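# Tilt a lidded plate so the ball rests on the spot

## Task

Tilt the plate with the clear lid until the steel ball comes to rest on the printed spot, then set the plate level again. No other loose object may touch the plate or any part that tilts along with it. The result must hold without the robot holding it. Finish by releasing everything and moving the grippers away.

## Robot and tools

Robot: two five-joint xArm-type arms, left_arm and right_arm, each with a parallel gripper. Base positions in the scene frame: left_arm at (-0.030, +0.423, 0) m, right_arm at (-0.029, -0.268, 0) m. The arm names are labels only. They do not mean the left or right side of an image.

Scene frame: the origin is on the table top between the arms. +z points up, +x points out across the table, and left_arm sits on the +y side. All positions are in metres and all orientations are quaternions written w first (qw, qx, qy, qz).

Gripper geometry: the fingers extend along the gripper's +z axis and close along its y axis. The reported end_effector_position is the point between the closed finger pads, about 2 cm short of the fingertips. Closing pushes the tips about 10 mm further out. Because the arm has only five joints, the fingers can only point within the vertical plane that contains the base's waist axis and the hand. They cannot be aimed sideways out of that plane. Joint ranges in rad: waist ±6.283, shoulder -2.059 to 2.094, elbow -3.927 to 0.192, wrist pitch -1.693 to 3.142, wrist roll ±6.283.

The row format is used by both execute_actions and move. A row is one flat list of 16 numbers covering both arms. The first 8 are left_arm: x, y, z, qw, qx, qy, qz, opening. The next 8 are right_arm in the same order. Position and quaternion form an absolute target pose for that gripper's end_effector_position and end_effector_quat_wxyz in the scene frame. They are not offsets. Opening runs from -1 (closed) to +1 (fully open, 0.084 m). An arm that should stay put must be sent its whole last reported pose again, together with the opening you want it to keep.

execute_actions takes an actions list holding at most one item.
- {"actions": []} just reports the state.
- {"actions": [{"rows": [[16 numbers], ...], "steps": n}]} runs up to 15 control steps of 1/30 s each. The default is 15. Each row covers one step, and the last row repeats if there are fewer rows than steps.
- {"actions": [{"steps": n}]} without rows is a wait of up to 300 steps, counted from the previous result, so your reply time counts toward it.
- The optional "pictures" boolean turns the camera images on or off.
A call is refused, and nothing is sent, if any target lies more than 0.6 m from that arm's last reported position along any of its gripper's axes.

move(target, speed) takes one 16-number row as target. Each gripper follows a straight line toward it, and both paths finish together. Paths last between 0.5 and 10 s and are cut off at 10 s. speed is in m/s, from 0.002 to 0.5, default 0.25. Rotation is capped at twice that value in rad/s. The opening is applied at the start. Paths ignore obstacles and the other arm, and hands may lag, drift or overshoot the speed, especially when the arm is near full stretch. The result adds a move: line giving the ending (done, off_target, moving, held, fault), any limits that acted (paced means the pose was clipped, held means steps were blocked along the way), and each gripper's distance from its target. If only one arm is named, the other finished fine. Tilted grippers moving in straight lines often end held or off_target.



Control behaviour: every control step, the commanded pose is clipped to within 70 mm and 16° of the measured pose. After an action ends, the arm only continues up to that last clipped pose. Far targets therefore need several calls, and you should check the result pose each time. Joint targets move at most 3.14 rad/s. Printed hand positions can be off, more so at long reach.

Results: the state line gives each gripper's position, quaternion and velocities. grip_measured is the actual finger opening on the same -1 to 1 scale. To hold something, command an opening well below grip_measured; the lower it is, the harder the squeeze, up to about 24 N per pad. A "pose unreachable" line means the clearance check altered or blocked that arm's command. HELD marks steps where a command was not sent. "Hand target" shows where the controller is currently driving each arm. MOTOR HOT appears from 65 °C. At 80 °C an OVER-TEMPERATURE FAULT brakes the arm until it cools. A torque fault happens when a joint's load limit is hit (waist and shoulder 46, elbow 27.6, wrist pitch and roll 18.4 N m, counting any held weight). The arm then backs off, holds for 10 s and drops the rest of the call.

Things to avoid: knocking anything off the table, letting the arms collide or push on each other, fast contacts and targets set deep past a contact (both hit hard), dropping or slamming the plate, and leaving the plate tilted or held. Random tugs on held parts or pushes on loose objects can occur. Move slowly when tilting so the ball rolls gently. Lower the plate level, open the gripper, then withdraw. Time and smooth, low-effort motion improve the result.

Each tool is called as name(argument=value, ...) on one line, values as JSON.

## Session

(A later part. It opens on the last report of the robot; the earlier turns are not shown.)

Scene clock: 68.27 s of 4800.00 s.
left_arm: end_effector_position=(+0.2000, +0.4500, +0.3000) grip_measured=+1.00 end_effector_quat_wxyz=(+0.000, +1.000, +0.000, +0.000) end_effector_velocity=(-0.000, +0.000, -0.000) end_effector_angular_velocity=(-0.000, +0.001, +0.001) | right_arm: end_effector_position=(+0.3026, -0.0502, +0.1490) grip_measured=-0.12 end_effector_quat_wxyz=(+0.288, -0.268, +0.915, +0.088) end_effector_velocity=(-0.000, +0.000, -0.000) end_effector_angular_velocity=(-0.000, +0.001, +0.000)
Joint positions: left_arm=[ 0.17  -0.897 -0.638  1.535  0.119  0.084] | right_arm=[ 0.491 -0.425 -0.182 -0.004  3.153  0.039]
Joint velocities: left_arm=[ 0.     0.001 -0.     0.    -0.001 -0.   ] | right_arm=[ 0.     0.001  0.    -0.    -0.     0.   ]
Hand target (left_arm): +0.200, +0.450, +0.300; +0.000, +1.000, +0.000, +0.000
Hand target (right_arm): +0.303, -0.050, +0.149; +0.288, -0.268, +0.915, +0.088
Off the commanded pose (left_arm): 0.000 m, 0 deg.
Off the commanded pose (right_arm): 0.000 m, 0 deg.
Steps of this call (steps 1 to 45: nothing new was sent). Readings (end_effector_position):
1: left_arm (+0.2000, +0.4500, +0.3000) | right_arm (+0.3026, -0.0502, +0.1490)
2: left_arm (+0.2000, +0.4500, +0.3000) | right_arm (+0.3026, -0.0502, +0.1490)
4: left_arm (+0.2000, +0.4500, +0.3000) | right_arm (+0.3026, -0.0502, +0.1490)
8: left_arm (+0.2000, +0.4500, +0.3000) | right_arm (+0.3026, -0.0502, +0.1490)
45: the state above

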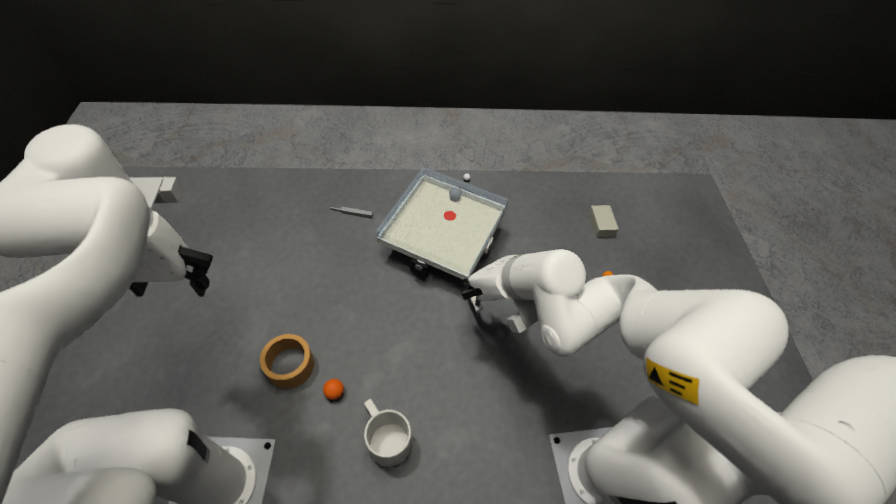

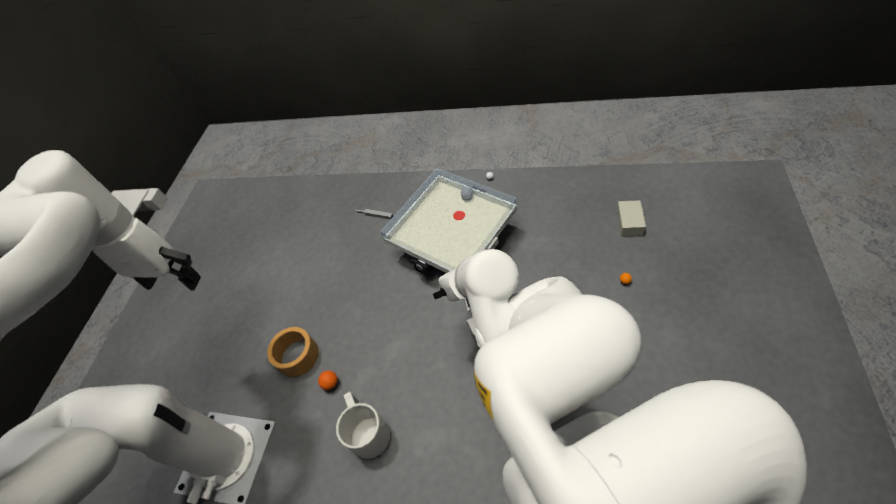

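move(target=[0.2,0.45,0.3,0,1,0,0,1,0.3012,-0.0498,0.146,-0.288,0.268,-0.915,-0.088,-0.6], speed=0.008)

move(target=[0.2,0.45,0.3,0,1,0,0,1,0.3026,-0.0502,0.149,-0.288,0.268,-0.915,-0.088,-0.6], speed=0.008)

wait(seconds=2)

Scene clock: 71.30 s of 4800.00 s.
left_arm: end_effector_position=(+0.2000, +0.4500, +0.3000) grip_measured=+1.00 end_effector_quat_wxyz=(+0.000, +1.000, +0.000, +0.000) end_effector_velocity=(+0.000, +0.000, -0.000) end_effector_angular_velocity=(-0.000, +0.001, +0.000) | right_arm: end_effector_position=(+0.3014, -0.0497, +0.1463) grip_measured=-0.12 end_effector_quat_wxyz=(+0.288, -0.268, +0.915, +0.089) end_effector_velocity=(-0.000, -0.001, -0.002) end_effector_angular_velocity=(-0.000, +0.002, -0.002)
Joint positions: left_arm=[ 0.17  -0.897 -0.638  1.535  0.119  0.084] | right_arm=[ 0.494 -0.417 -0.177 -0.018  3.155  0.039]
Joint velocities: left_arm=[ 0.001  0.001  0.    -0.     0.    -0.   ] | right_arm=[-0.001  0.003  0.002 -0.004  0.001 -0.   ]
Hand target (left_arm): +0.200, +0.450, +0.300; +0.000, +1.000, -0.000, +0.000
Hand target (right_arm): +0.301, -0.050, +0.146; +0.288, -0.268, +0.915, +0.089
Off the commanded pose (left_arm): 0.000 m, 0 deg.
Off the commanded pose (right_arm): 0.000 m, 0 deg.
move: done

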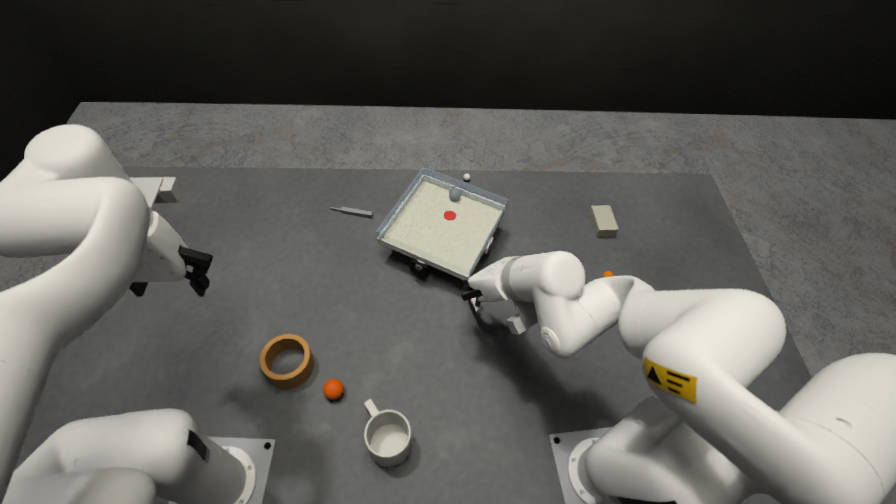

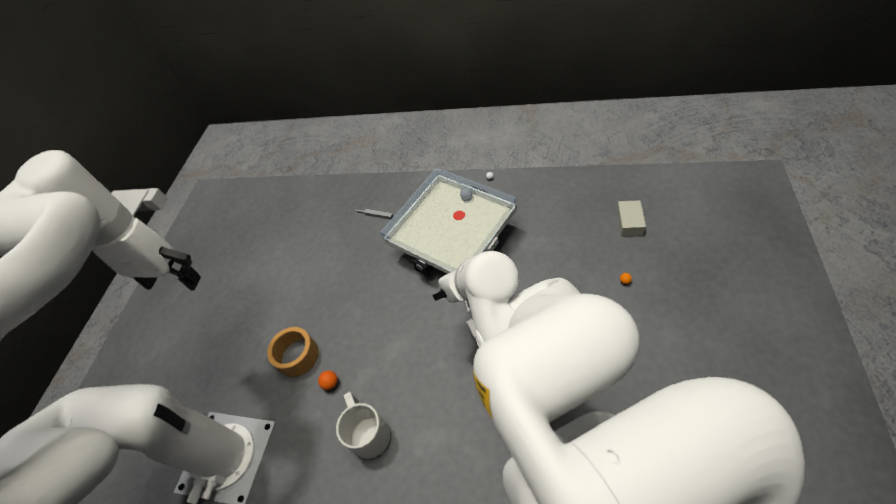

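Scene clock: 72.00 s of 4800.00 s.
left_arm: end_effector_position=(+0.2000, +0.4500, +0.3000) grip_measured=+1.00 end_effector_quat_wxyz=(+0.000, +1.000, -0.000, +0.000) end_effector_velocity=(-0.000, -0.000, -0.000) end_effector_angular_velocity=(-0.000, +0.001, +0.001) | right_arm: end_effector_position=(+0.3026, -0.0500, +0.1490) grip_measured=-0.12 end_effector_quat_wxyz=(+0.288, -0.268, +0.915, +0.088) end_effector_velocity=(+0.000, -0.001, +0.001) end_effector_angular_velocity=(-0.001, +0.000, -0.001)
Joint positions: left_arm=[ 0.17  -0.897 -0.638  1.535  0.119  0.084] | right_arm=[ 0.492 -0.425 -0.182 -0.005  3.153  0.039]
Joint velocities: left_arm=[-0.     0.    -0.     0.001 -0.002  0.   ] | right_arm=[-0.002 -0.002 -0.001  0.004 -0.001  0.   ]
Hand target (left_arm): +0.200, +0.450, +0.300; +0.000, +1.000, -0.000, +0.000
Hand target (right_arm): +0.303, -0.050, +0.149; +0.288, -0.268, +0.915, +0.088
Off the commanded pose (left_arm): 0.000 m, 0 deg.
Off the commanded pose (right_arm): 0.000 m, 0 deg.
move: done

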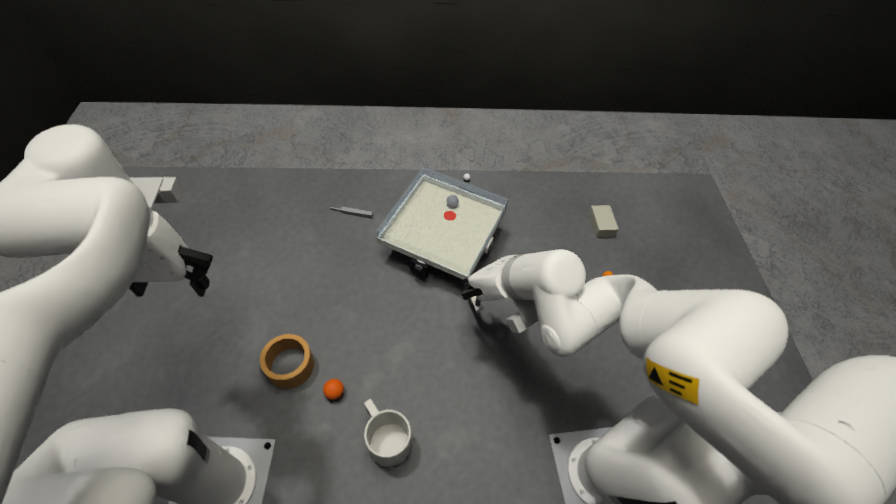

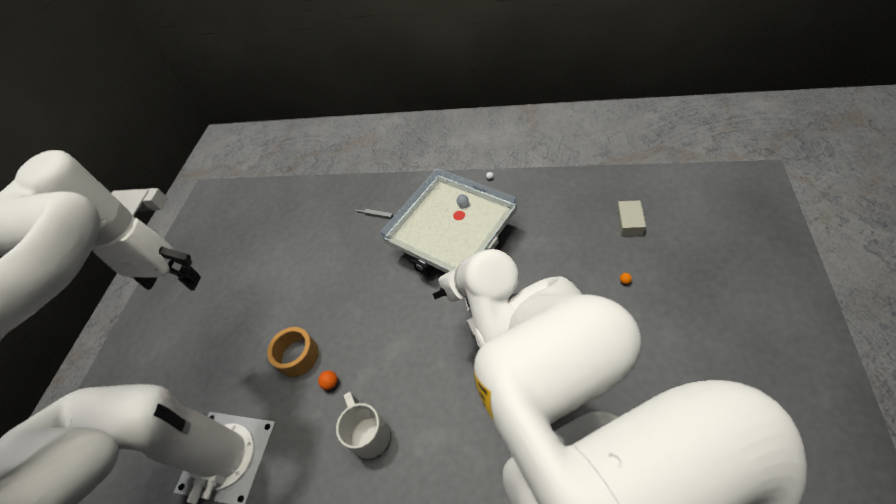

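Scene clock: 74.00 s of 4800.00 s.
left_arm: end_effector_position=(+0.2000, +0.4500, +0.3000) grip_measured=+1.00 end_effector_quat_wxyz=(+0.000, +1.000, -0.000, +0.000) end_effector_velocity=(-0.000, +0.000, +0.000) end_effector_angular_velocity=(-0.000, +0.000, +0.001) | right_arm: end_effector_position=(+0.3026, -0.0502, +0.1490) grip_measured=-0.12 end_effector_quat_wxyz=(+0.288, -0.268, +0.915, +0.088) end_effector_velocity=(+0.000, -0.000, +0.000) end_effector_angular_velocity=(+0.000, -0.001, -0.002)
Joint positions: left_arm=[ 0.17  -0.897 -0.638  1.535  0.119  0.084] | right_arm=[ 0.491 -0.425 -0.182 -0.005  3.153  0.039]
Joint velocities: left_arm=[ 0.    -0.     0.     0.    -0.001 -0.   ] | right_arm=[-0.001 -0.001  0.     0.     0.    -0.   ]
Hand target (left_arm): +0.200, +0.450, +0.300; +0.000, +1.000, -0.000, +0.000
Hand target (right_arm): +0.303, -0.050, +0.149; +0.288, -0.268, +0.915, +0.088
Off the commanded pose (left_arm): 0.000 m, 0 deg.
Off the commanded pose (right_arm): 0.000 m, 0 deg.
Steps of this call (steps 1 to 60: nothing new was sent). Readings (end_effector_position):
1: left_arm (+0.2000, +0.4500, +0.3000) | right_arm (+0.3026, -0.0500, +0.1490)
2: left_arm (+0.2000, +0.4500, +0.3000) | right_arm (+0.3026, -0.0501, +0.1490)
4: left_arm (+0.2000, +0.4500, +0.3000) | right_arm (+0.3026, -0.0501, +0.1490)
8: left_arm (+0.2000, +0.4500, +0.3000) | right_arm (+0.3026, -0.0501, +0.1491)
60: the state above

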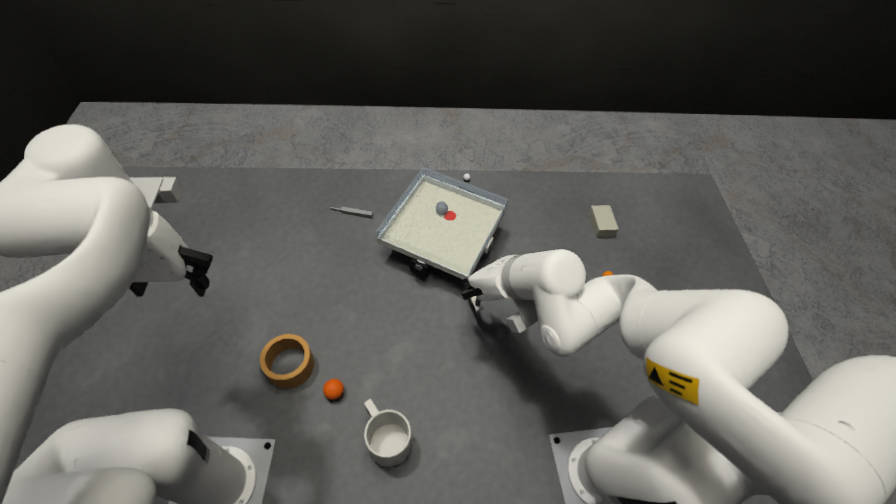

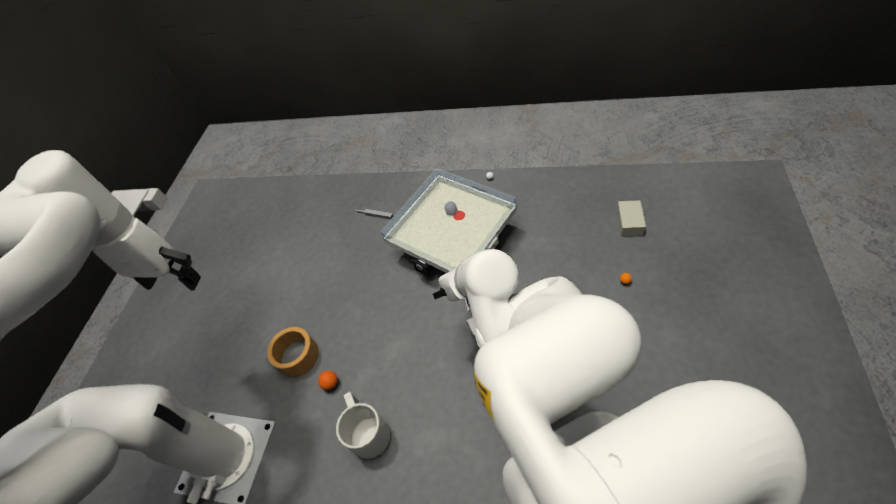

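move(target=[0.2,0.45,0.3,0,1,0,0,1,0.3022,-0.0519,0.1472,-0.288,0.268,-0.915,-0.088,-0.6], speed=0.008)

move(target=[0.2,0.45,0.3,0,1,0,0,1,0.3025,-0.0503,0.1487,-0.288,0.268,-0.915,-0.088,-0.6], speed=0.008)

wait(seconds=2)

Scene clock: 76.93 s of 4800.00 s.
left_arm: end_effector_position=(+0.2000, +0.4500, +0.3000) grip_measured=+1.00 end_effector_quat_wxyz=(+0.000, +1.000, +0.000, +0.000) end_effector_velocity=(-0.000, +0.000, +0.000) end_effector_angular_velocity=(+0.000, -0.000, +0.000) | right_arm: end_effector_position=(+0.3022, -0.0517, +0.1474) grip_measured=-0.12 end_effector_quat_wxyz=(+0.288, -0.268, +0.915, +0.087) end_effector_velocity=(+0.001, -0.001, -0.000) end_effector_angular_velocity=(+0.000, -0.001, -0.002)
Joint positions: left_arm=[ 0.17  -0.897 -0.638  1.535  0.119  0.084] | right_arm=[ 0.489 -0.424 -0.177 -0.012  3.151  0.039]
Joint velocities: left_arm=[ 0. -0. -0.  0. -0.  0.] | right_arm=[-0.003 -0.     0.001 -0.002 -0.001  0.   ]
Hand target (left_arm): +0.200, +0.450, +0.300; +0.000, +1.000, +0.000, +0.000
Hand target (right_arm): +0.302, -0.052, +0.147; +0.288, -0.268, +0.915, +0.087
Off the commanded pose (left_arm): 0.000 m, 0 deg.
Off the commanded pose (right_arm): 0.000 m, 0 deg.
move: done

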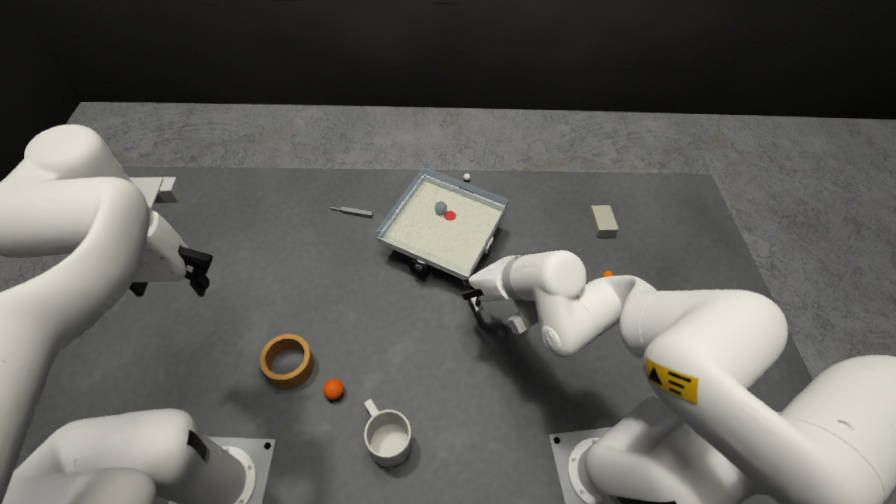

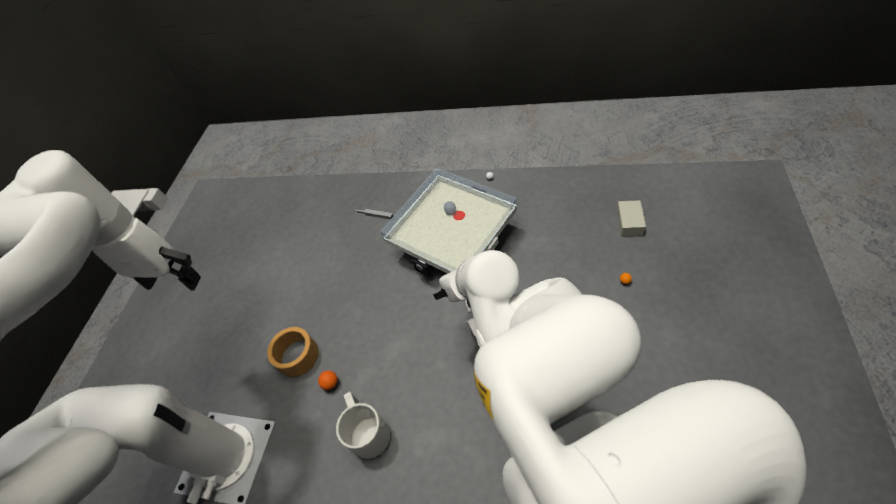

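Scene clock: 77.63 s of 4800.00 s.
left_arm: end_effector_position=(+0.2000, +0.4500, +0.3000) grip_measured=+1.00 end_effector_quat_wxyz=(+0.000, +1.000, +0.000, +0.000) end_effector_velocity=(+0.000, +0.000, +0.000) end_effector_angular_velocity=(+0.000, -0.000, +0.002) | right_arm: end_effector_position=(+0.3024, -0.0506, +0.1485) grip_measured=-0.12 end_effector_quat_wxyz=(+0.288, -0.268, +0.915, +0.088) end_effector_velocity=(+0.000, +0.002, +0.001) end_effector_angular_velocity=(+0.002, -0.002, +0.003)
Joint positions: left_arm=[ 0.17  -0.897 -0.638  1.535  0.119  0.084] | right_arm=[ 0.491 -0.425 -0.181 -0.006  3.153  0.039]
Joint velocities: left_arm=[ 0.     0.    -0.     0.    -0.002 -0.   ] | right_arm=[ 0.003 -0.001 -0.003  0.001  0.     0.   ]
Hand target (left_arm): +0.200, +0.450, +0.300; +0.000, +1.000, -0.000, +0.000
Hand target (right_arm): +0.302, -0.050, +0.149; +0.288, -0.268, +0.915, +0.088
Off the commanded pose (left_arm): 0.000 m, 0 deg.
Off the commanded pose (right_arm): 0.000 m, 0 deg.
move: done

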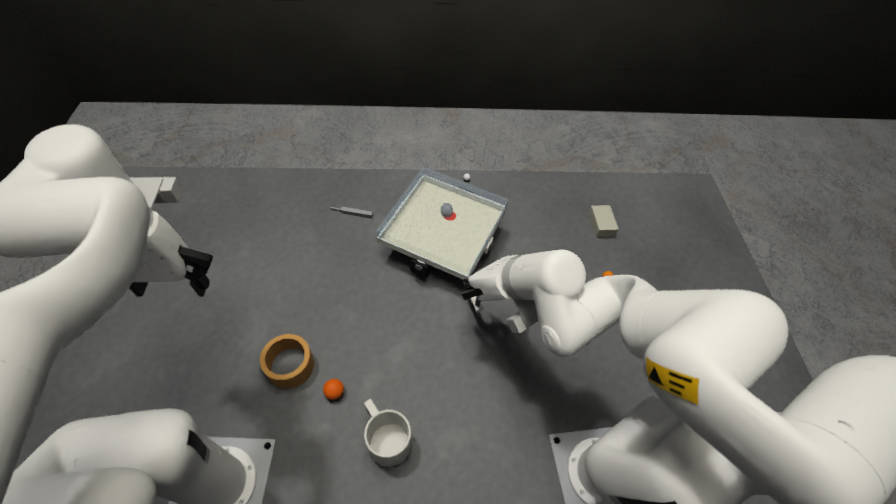

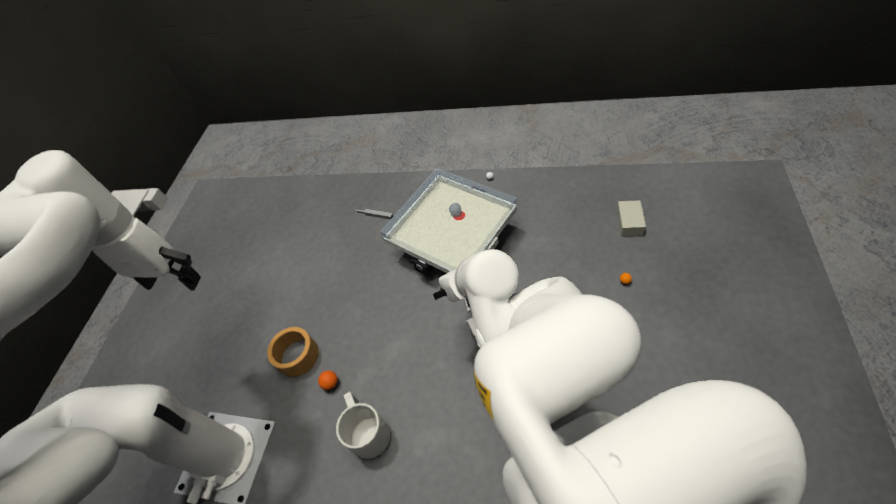

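Scene clock: 79.63 s of 4800.00 s.
left_arm: end_effector_position=(+0.2000, +0.4500, +0.3000) grip_measured=+1.00 end_effector_quat_wxyz=(+0.000, +1.000, -0.000, +0.000) end_effector_velocity=(-0.000, -0.000, -0.000) end_effector_angular_velocity=(-0.000, +0.001, +0.000) | right_arm: end_effector_position=(+0.3025, -0.0503, +0.1487) grip_measured=-0.12 end_effector_quat_wxyz=(+0.288, -0.268, +0.915, +0.088) end_effector_velocity=(+0.000, -0.000, +0.000) end_effector_angular_velocity=(-0.000, -0.000, +0.001)
Joint positions: left_arm=[ 0.17  -0.897 -0.638  1.535  0.119  0.084] | right_arm=[ 0.491 -0.425 -0.181 -0.006  3.153  0.039]
Joint velocities: left_arm=[-0.001  0.001  0.     0.    -0.001 -0.   ] | right_arm=[-0.    -0.     0.    -0.    -0.001  0.   ]
Hand target (left_arm): +0.200, +0.450, +0.300; +0.000, +1.000, -0.000, +0.000
Hand target (right_arm): +0.302, -0.050, +0.149; +0.288, -0.268, +0.915, +0.088
Off the commanded pose (left_arm): 0.000 m, 0 deg.
Off the commanded pose (right_arm): 0.000 m, 0 deg.
Steps of this call (steps 1 to 60: nothing new was sent). Readings (end_effector_position):
1: left_arm (+0.2000, +0.4500, +0.3000) | right_arm (+0.3024, -0.0506, +0.1485)
2: left_arm (+0.2000, +0.4500, +0.3000) | right_arm (+0.3024, -0.0506, +0.1485)
4: left_arm (+0.2000, +0.4500, +0.3000) | right_arm (+0.3025, -0.0505, +0.1486)
8: left_arm (+0.2000, +0.4500, +0.3000) | right_arm (+0.3025, -0.0504, +0.1486)
60: the state above

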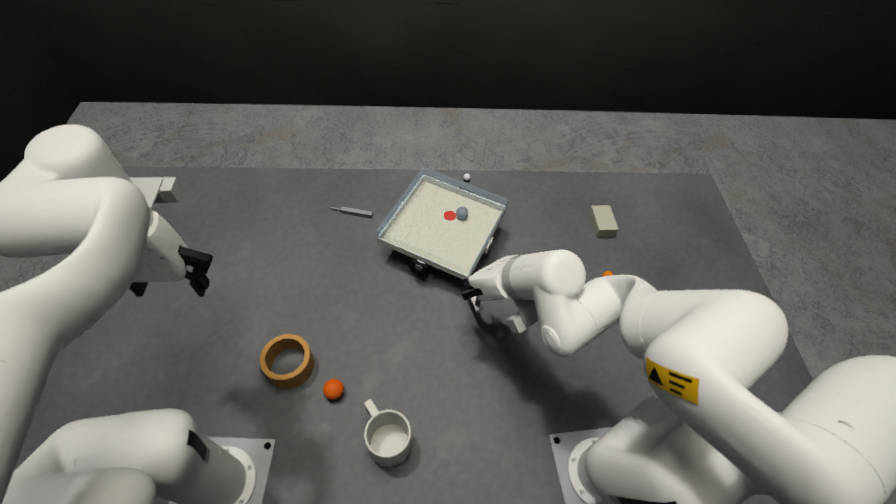

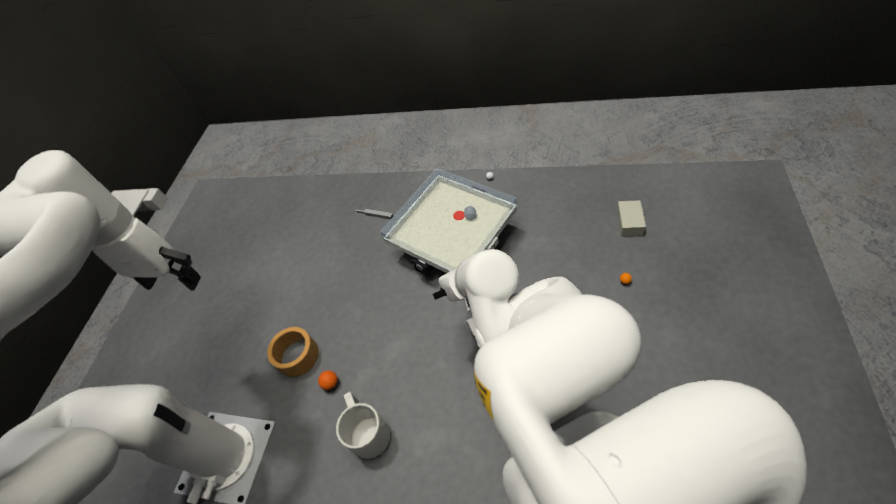

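Mirror the pulse, returning slightly past centre.

move(target=[0.2,0.45,0.3,0,1,0,0,1,0.3026,-0.0489,0.1499,-0.288,0.268,-0.915,-0.088,-0.6], speed=0.008)

move(target=[0.2,0.45,0.3,0,1,0,0,1,0.3026,-0.0505,0.1487,-0.288,0.268,-0.915,-0.088,-0.6], speed=0.008)

wait(seconds=2)

Scene clock: 83.20 s of 4800.00 s.
left_arm: end_effector_position=(+0.2000, +0.4500, +0.3000) grip_measured=+1.00 end_effector_quat_wxyz=(+0.000, +1.000, +0.000, +0.000) end_effector_velocity=(+0.000, -0.000, +0.000) end_effector_angular_velocity=(+0.000, -0.001, -0.003) | right_arm: end_effector_position=(+0.3027, -0.0490, +0.1499) grip_measured=-0.12 end_effector_quat_wxyz=(+0.288, -0.268, +0.915, +0.088) end_effector_velocity=(-0.000, +0.001, +0.000) end_effector_angular_velocity=(-0.000, +0.001, +0.001)
Joint positions: left_arm=[ 0.17  -0.897 -0.638  1.535  0.119  0.084] | right_arm=[ 0.494 -0.426 -0.185 -0.001  3.155  0.039]
Joint velocities: left_arm=[-0.001 -0.    -0.001 -0.     0.001  0.   ] | right_arm=[ 0.002 -0.    -0.001  0.002  0.    -0.   ]
Hand target (left_arm): +0.200, +0.450, +0.300; +0.000, +1.000, -0.000, +0.000
Hand target (right_arm): +0.303, -0.049, +0.150; +0.288, -0.268, +0.915, +0.089
Off the commanded pose (left_arm): 0.000 m, 0 deg.
Off the commanded pose (right_arm): 0.000 m, 0 deg.
move: done

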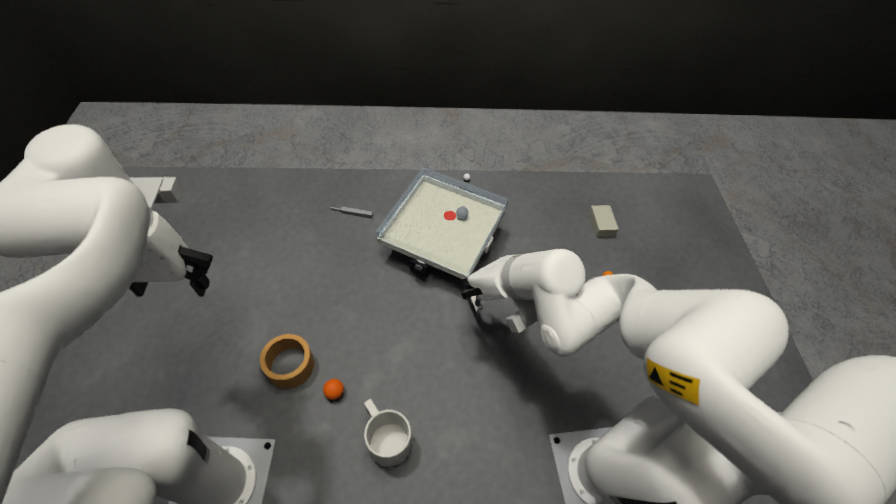

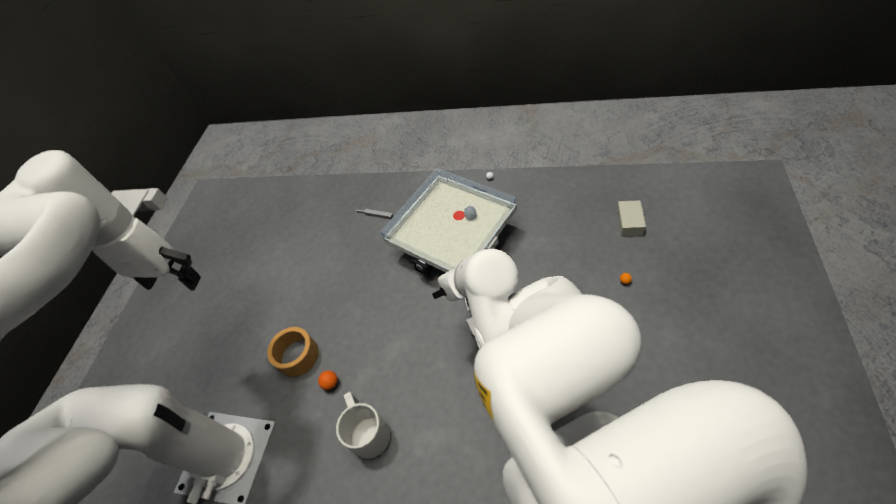

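Scene clock: 83.90 s of 4800.00 s.
left_arm: end_effector_position=(+0.2000, +0.4500, +0.3000) grip_measured=+1.00 end_effector_quat_wxyz=(+0.000, +1.000, +0.000, +0.000) end_effector_velocity=(-0.000, +0.000, +0.000) end_effector_angular_velocity=(+0.000, -0.001, -0.000) | right_arm: end_effector_position=(+0.3025, -0.0502, +0.1488) grip_measured=-0.12 end_effector_quat_wxyz=(+0.288, -0.268, +0.915, +0.088) end_effector_velocity=(+0.000, -0.001, +0.000) end_effector_angular_velocity=(-0.000, -0.001, -0.002)
Joint positions: left_arm=[ 0.17  -0.897 -0.638  1.535  0.119  0.084] | right_arm=[ 0.491 -0.425 -0.182 -0.006  3.152  0.039]
Joint velocities: left_arm=[ 0.    -0.001  0.     0.     0.    -0.   ] | right_arm=[-0.003 -0.001  0.001 -0.001 -0.001 -0.   ]
Hand target (left_arm): +0.200, +0.450, +0.300; +0.000, +1.000, -0.000, +0.000
Hand target (right_arm): +0.303, -0.050, +0.149; +0.288, -0.268, +0.915, +0.088
Off the commanded pose (left_arm): 0.000 m, 0 deg.
Off the commanded pose (right_arm): 0.000 m, 0 deg.
move: done

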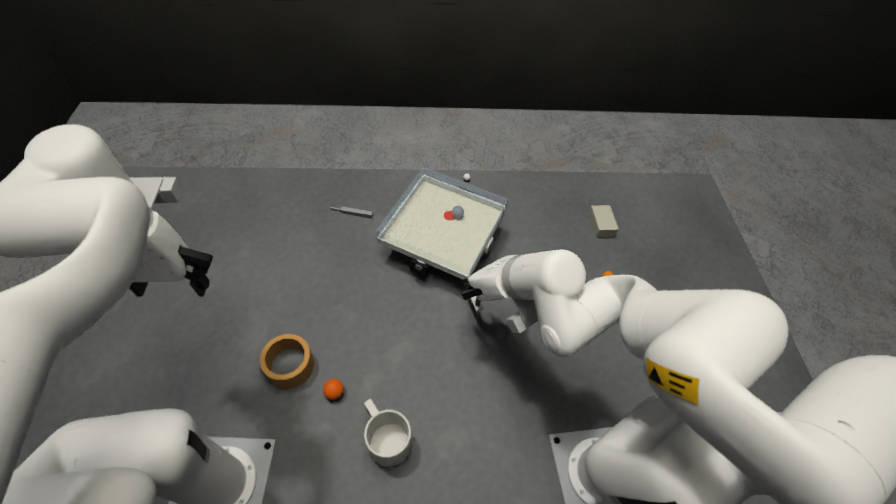

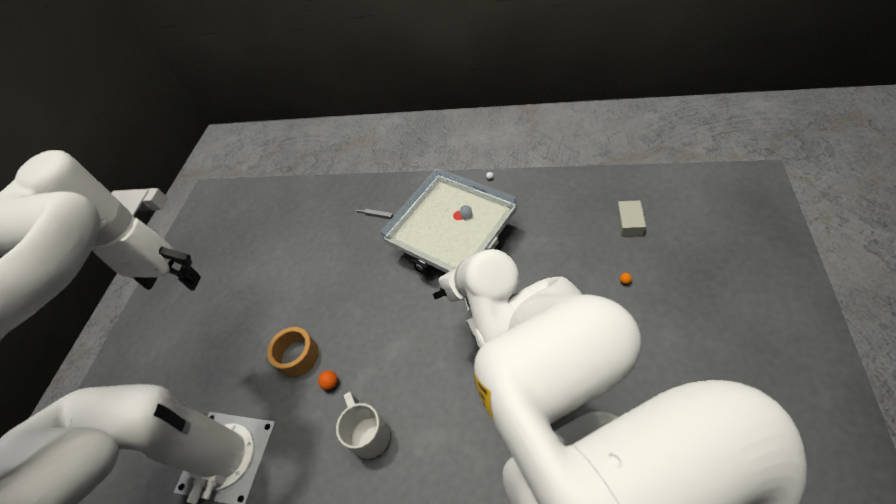

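Scene clock: 85.90 s of 4800.00 s.
left_arm: end_effector_position=(+0.2000, +0.4500, +0.3000) grip_measured=+1.00 end_effector_quat_wxyz=(+0.000, +1.000, +0.000, +0.000) end_effector_velocity=(+0.000, -0.000, -0.000) end_effector_angular_velocity=(-0.000, +0.001, +0.000) | right_arm: end_effector_position=(+0.3026, -0.0505, +0.1487) grip_measured=-0.12 end_effector_quat_wxyz=(+0.288, -0.268, +0.915, +0.088) end_effector_velocity=(-0.000, +0.001, +0.000) end_effector_angular_velocity=(+0.000, -0.000, +0.002)
Joint positions: left_arm=[ 0.17  -0.897 -0.638  1.535  0.119  0.084] | right_arm=[ 0.491 -0.425 -0.181 -0.006  3.152  0.039]
Joint velocities: left_arm=[-0.     0.001  0.    -0.    -0.    -0.   ] | right_arm=[ 0.001 -0.    -0.     0.    -0.     0.   ]
Hand target (left_arm): +0.200, +0.450, +0.300; +0.000, +1.000, -0.000, +0.000
Hand target (right_arm): +0.303, -0.050, +0.149; +0.288, -0.268, +0.915, +0.088
Off the commanded pose (left_arm): 0.000 m, 0 deg.
Off the commanded pose (right_arm): 0.000 m, 0 deg.
Steps of this call (steps 1 to 60: nothing new was sent). Readings (end_effector_position):
1: left_arm (+0.2000, +0.4500, +0.3000) | right_arm (+0.3025, -0.0502, +0.1488)
2: left_arm (+0.2000, +0.4500, +0.3000) | right_arm (+0.3025, -0.0502, +0.1488)
4: left_arm (+0.2000, +0.4500, +0.3000) | right_arm (+0.3025, -0.0503, +0.1488)
8: left_arm (+0.2000, +0.4500, +0.3000) | right_arm (+0.3025, -0.0504, +0.1487)
60: the state above

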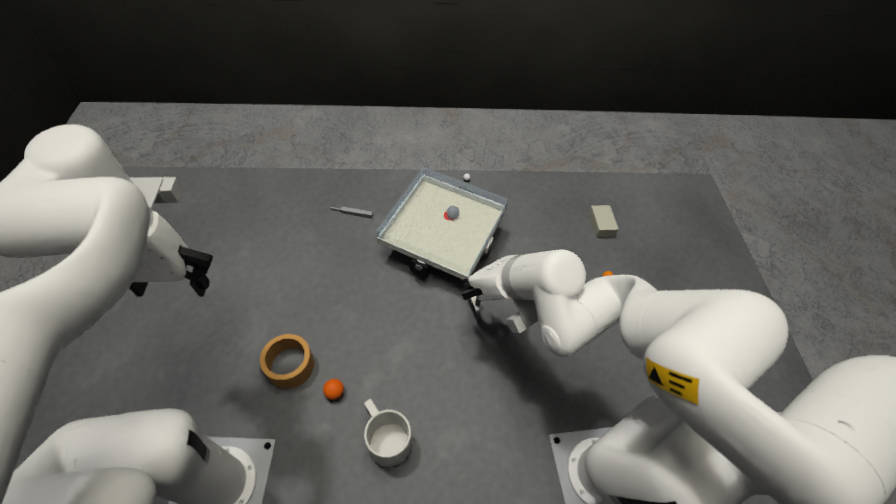

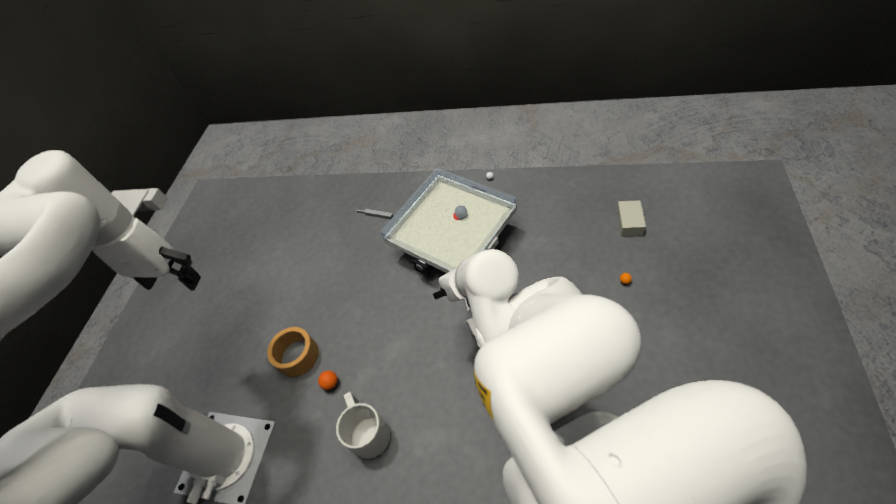

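On the spot (~half radius off). Release.

move(target=[0.2,0.45,0.3,0,1,0,0,1,0.3026,-0.0505,0.1487,-0.288,0.268,-0.915,-0.088,1])

move(target=[0.2,0.45,0.3,0,1,0,0,1,0.25,-0.085,0.27,-0.288,0.268,-0.915,-0.088,1], speed=0.15)

zoom_image(camera="cam_head_left", region=[410, 180, 490, 250])

Scene clock: 88.67 s of 4800.00 s.
left_arm: end_effector_position=(+0.2000, +0.4500, +0.3000) grip_measured=+1.00 end_effector_quat_wxyz=(+0.000, +1.000, -0.000, +0.000) end_effector_velocity=(+0.000, +0.000, -0.000) end_effector_angular_velocity=(-0.000, +0.000, +0.001) | right_arm: end_effector_position=(+0.3026, -0.0505, +0.1487) grip_measured=+1.00 end_effector_quat_wxyz=(+0.288, -0.268, +0.915, +0.088) end_effector_velocity=(-0.000, +0.000, +0.000) end_effector_angular_velocity=(+0.000, -0.000, +0.001)
Joint positions: left_arm=[ 0.17  -0.897 -0.638  1.535  0.119  0.084] | right_arm=[ 0.491 -0.425 -0.181 -0.006  3.152  0.084]
Joint velocities: left_arm=[ 0.001  0.     0.    -0.001 -0.    -0.   ] | right_arm=[ 0.001 -0.    -0.    -0.     0.     0.   ]
Hand target (left_arm): +0.200, +0.450, +0.300; +0.000, +1.000, -0.000, +0.000
Hand target (right_arm): +0.303, -0.050, +0.149; +0.288, -0.268, +0.915, +0.088
Off the commanded pose (left_arm): 0.000 m, 0 deg.
Off the commanded pose (right_arm): 0.000 m, 0 deg.
move: done

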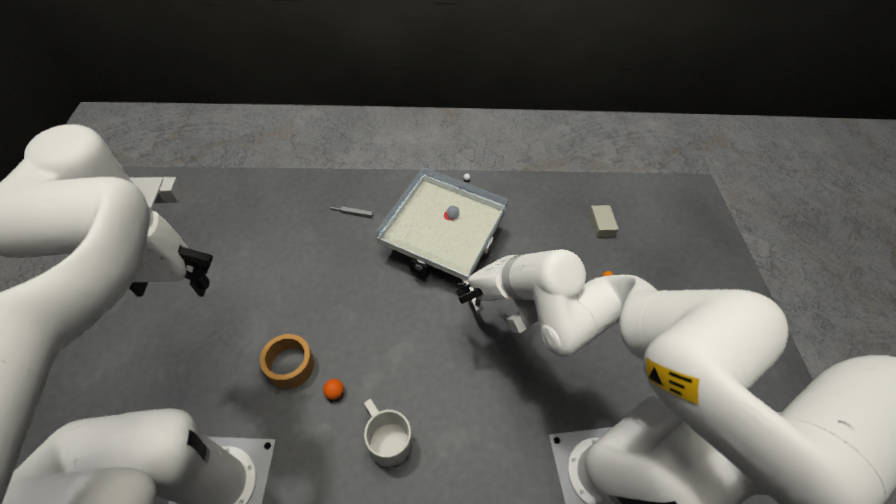

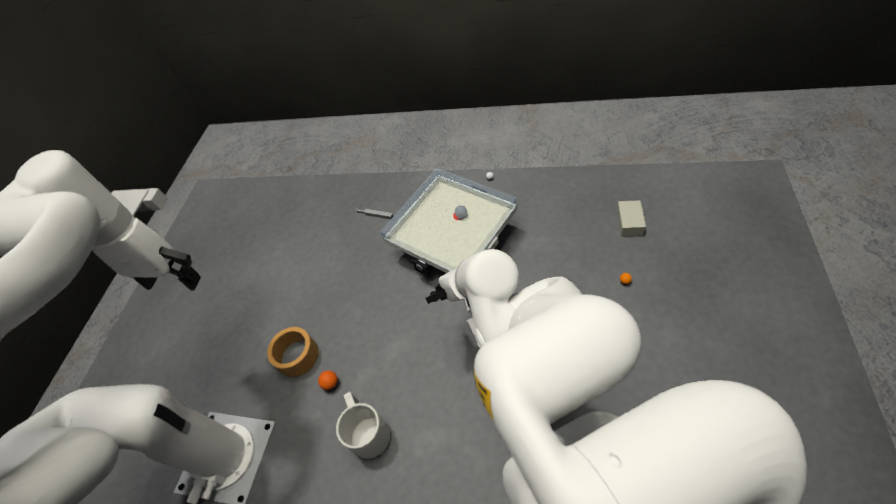

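Scene clock: 90.13 s of 4800.00 s.
left_arm: end_effector_position=(+0.2000, +0.4500, +0.3000) grip_measured=+1.00 end_effector_quat_wxyz=(+0.000, +1.000, +0.000, +0.000) end_effector_velocity=(-0.000, -0.000, -0.000) end_effector_angular_velocity=(-0.000, +0.000, +0.001) | right_arm: end_effector_position=(+0.2506, -0.0847, +0.2695) grip_measured=+1.00 end_effector_quat_wxyz=(+0.288, -0.268, +0.915, +0.088) end_effector_velocity=(-0.001, -0.000, +0.002) end_effector_angular_velocity=(+0.001, -0.002, +0.001)
Joint positions: left_arm=[ 0.17  -0.897 -0.638  1.535  0.119  0.084] | right_arm=[ 0.49  -1.062 -0.228  0.679  3.152  0.084]
Joint velocities: left_arm=[-0.     0.     0.     0.    -0.001  0.   ] | right_arm=[ 0.001 -0.01  -0.002  0.01   0.     0.   ]
Hand target (left_arm): +0.200, +0.450, +0.300; +0.000, +1.000, +0.000, +0.000
Hand target (right_arm): +0.251, -0.085, +0.270; +0.288, -0.268, +0.915, +0.088
Off the commanded pose (left_arm): 0.000 m, 0 deg.
Off the commanded pose (right_arm): 0.001 m, 0 deg.
move: done

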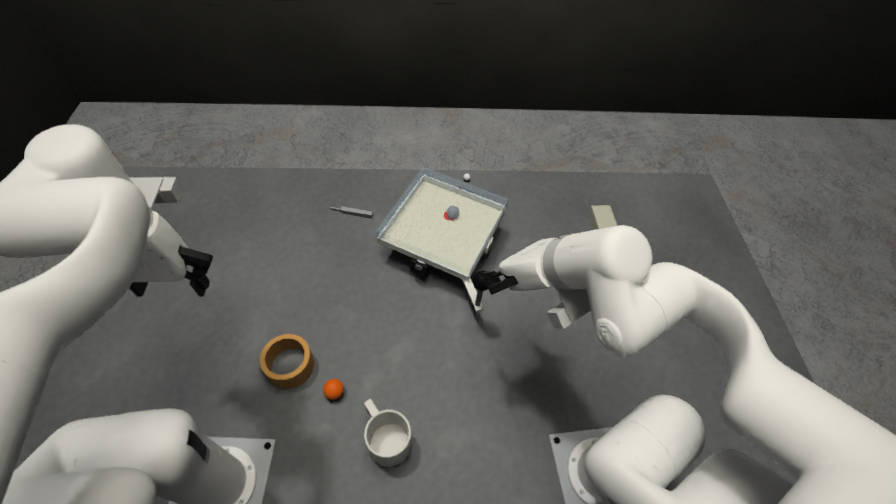

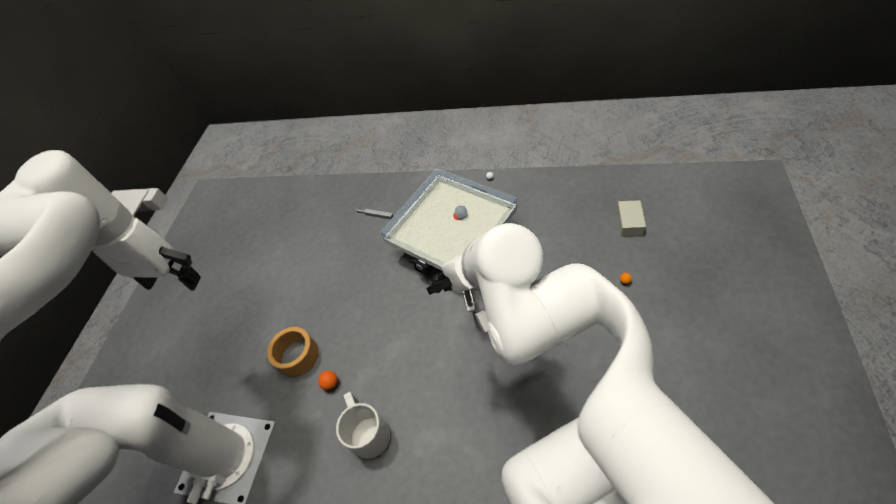

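Region (410, 180, 490, 250) of cam_head_left's 896x504 image, scaled by 6.300, with more detail than that image has; it fills the top 441 rows of this view, and the rest is white.

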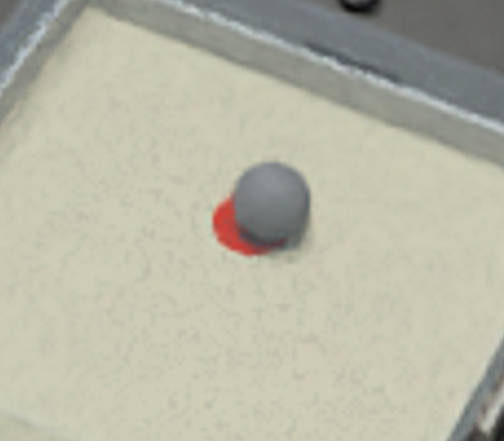

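finished_scene(scene=1)

The scene is finished: the task was done.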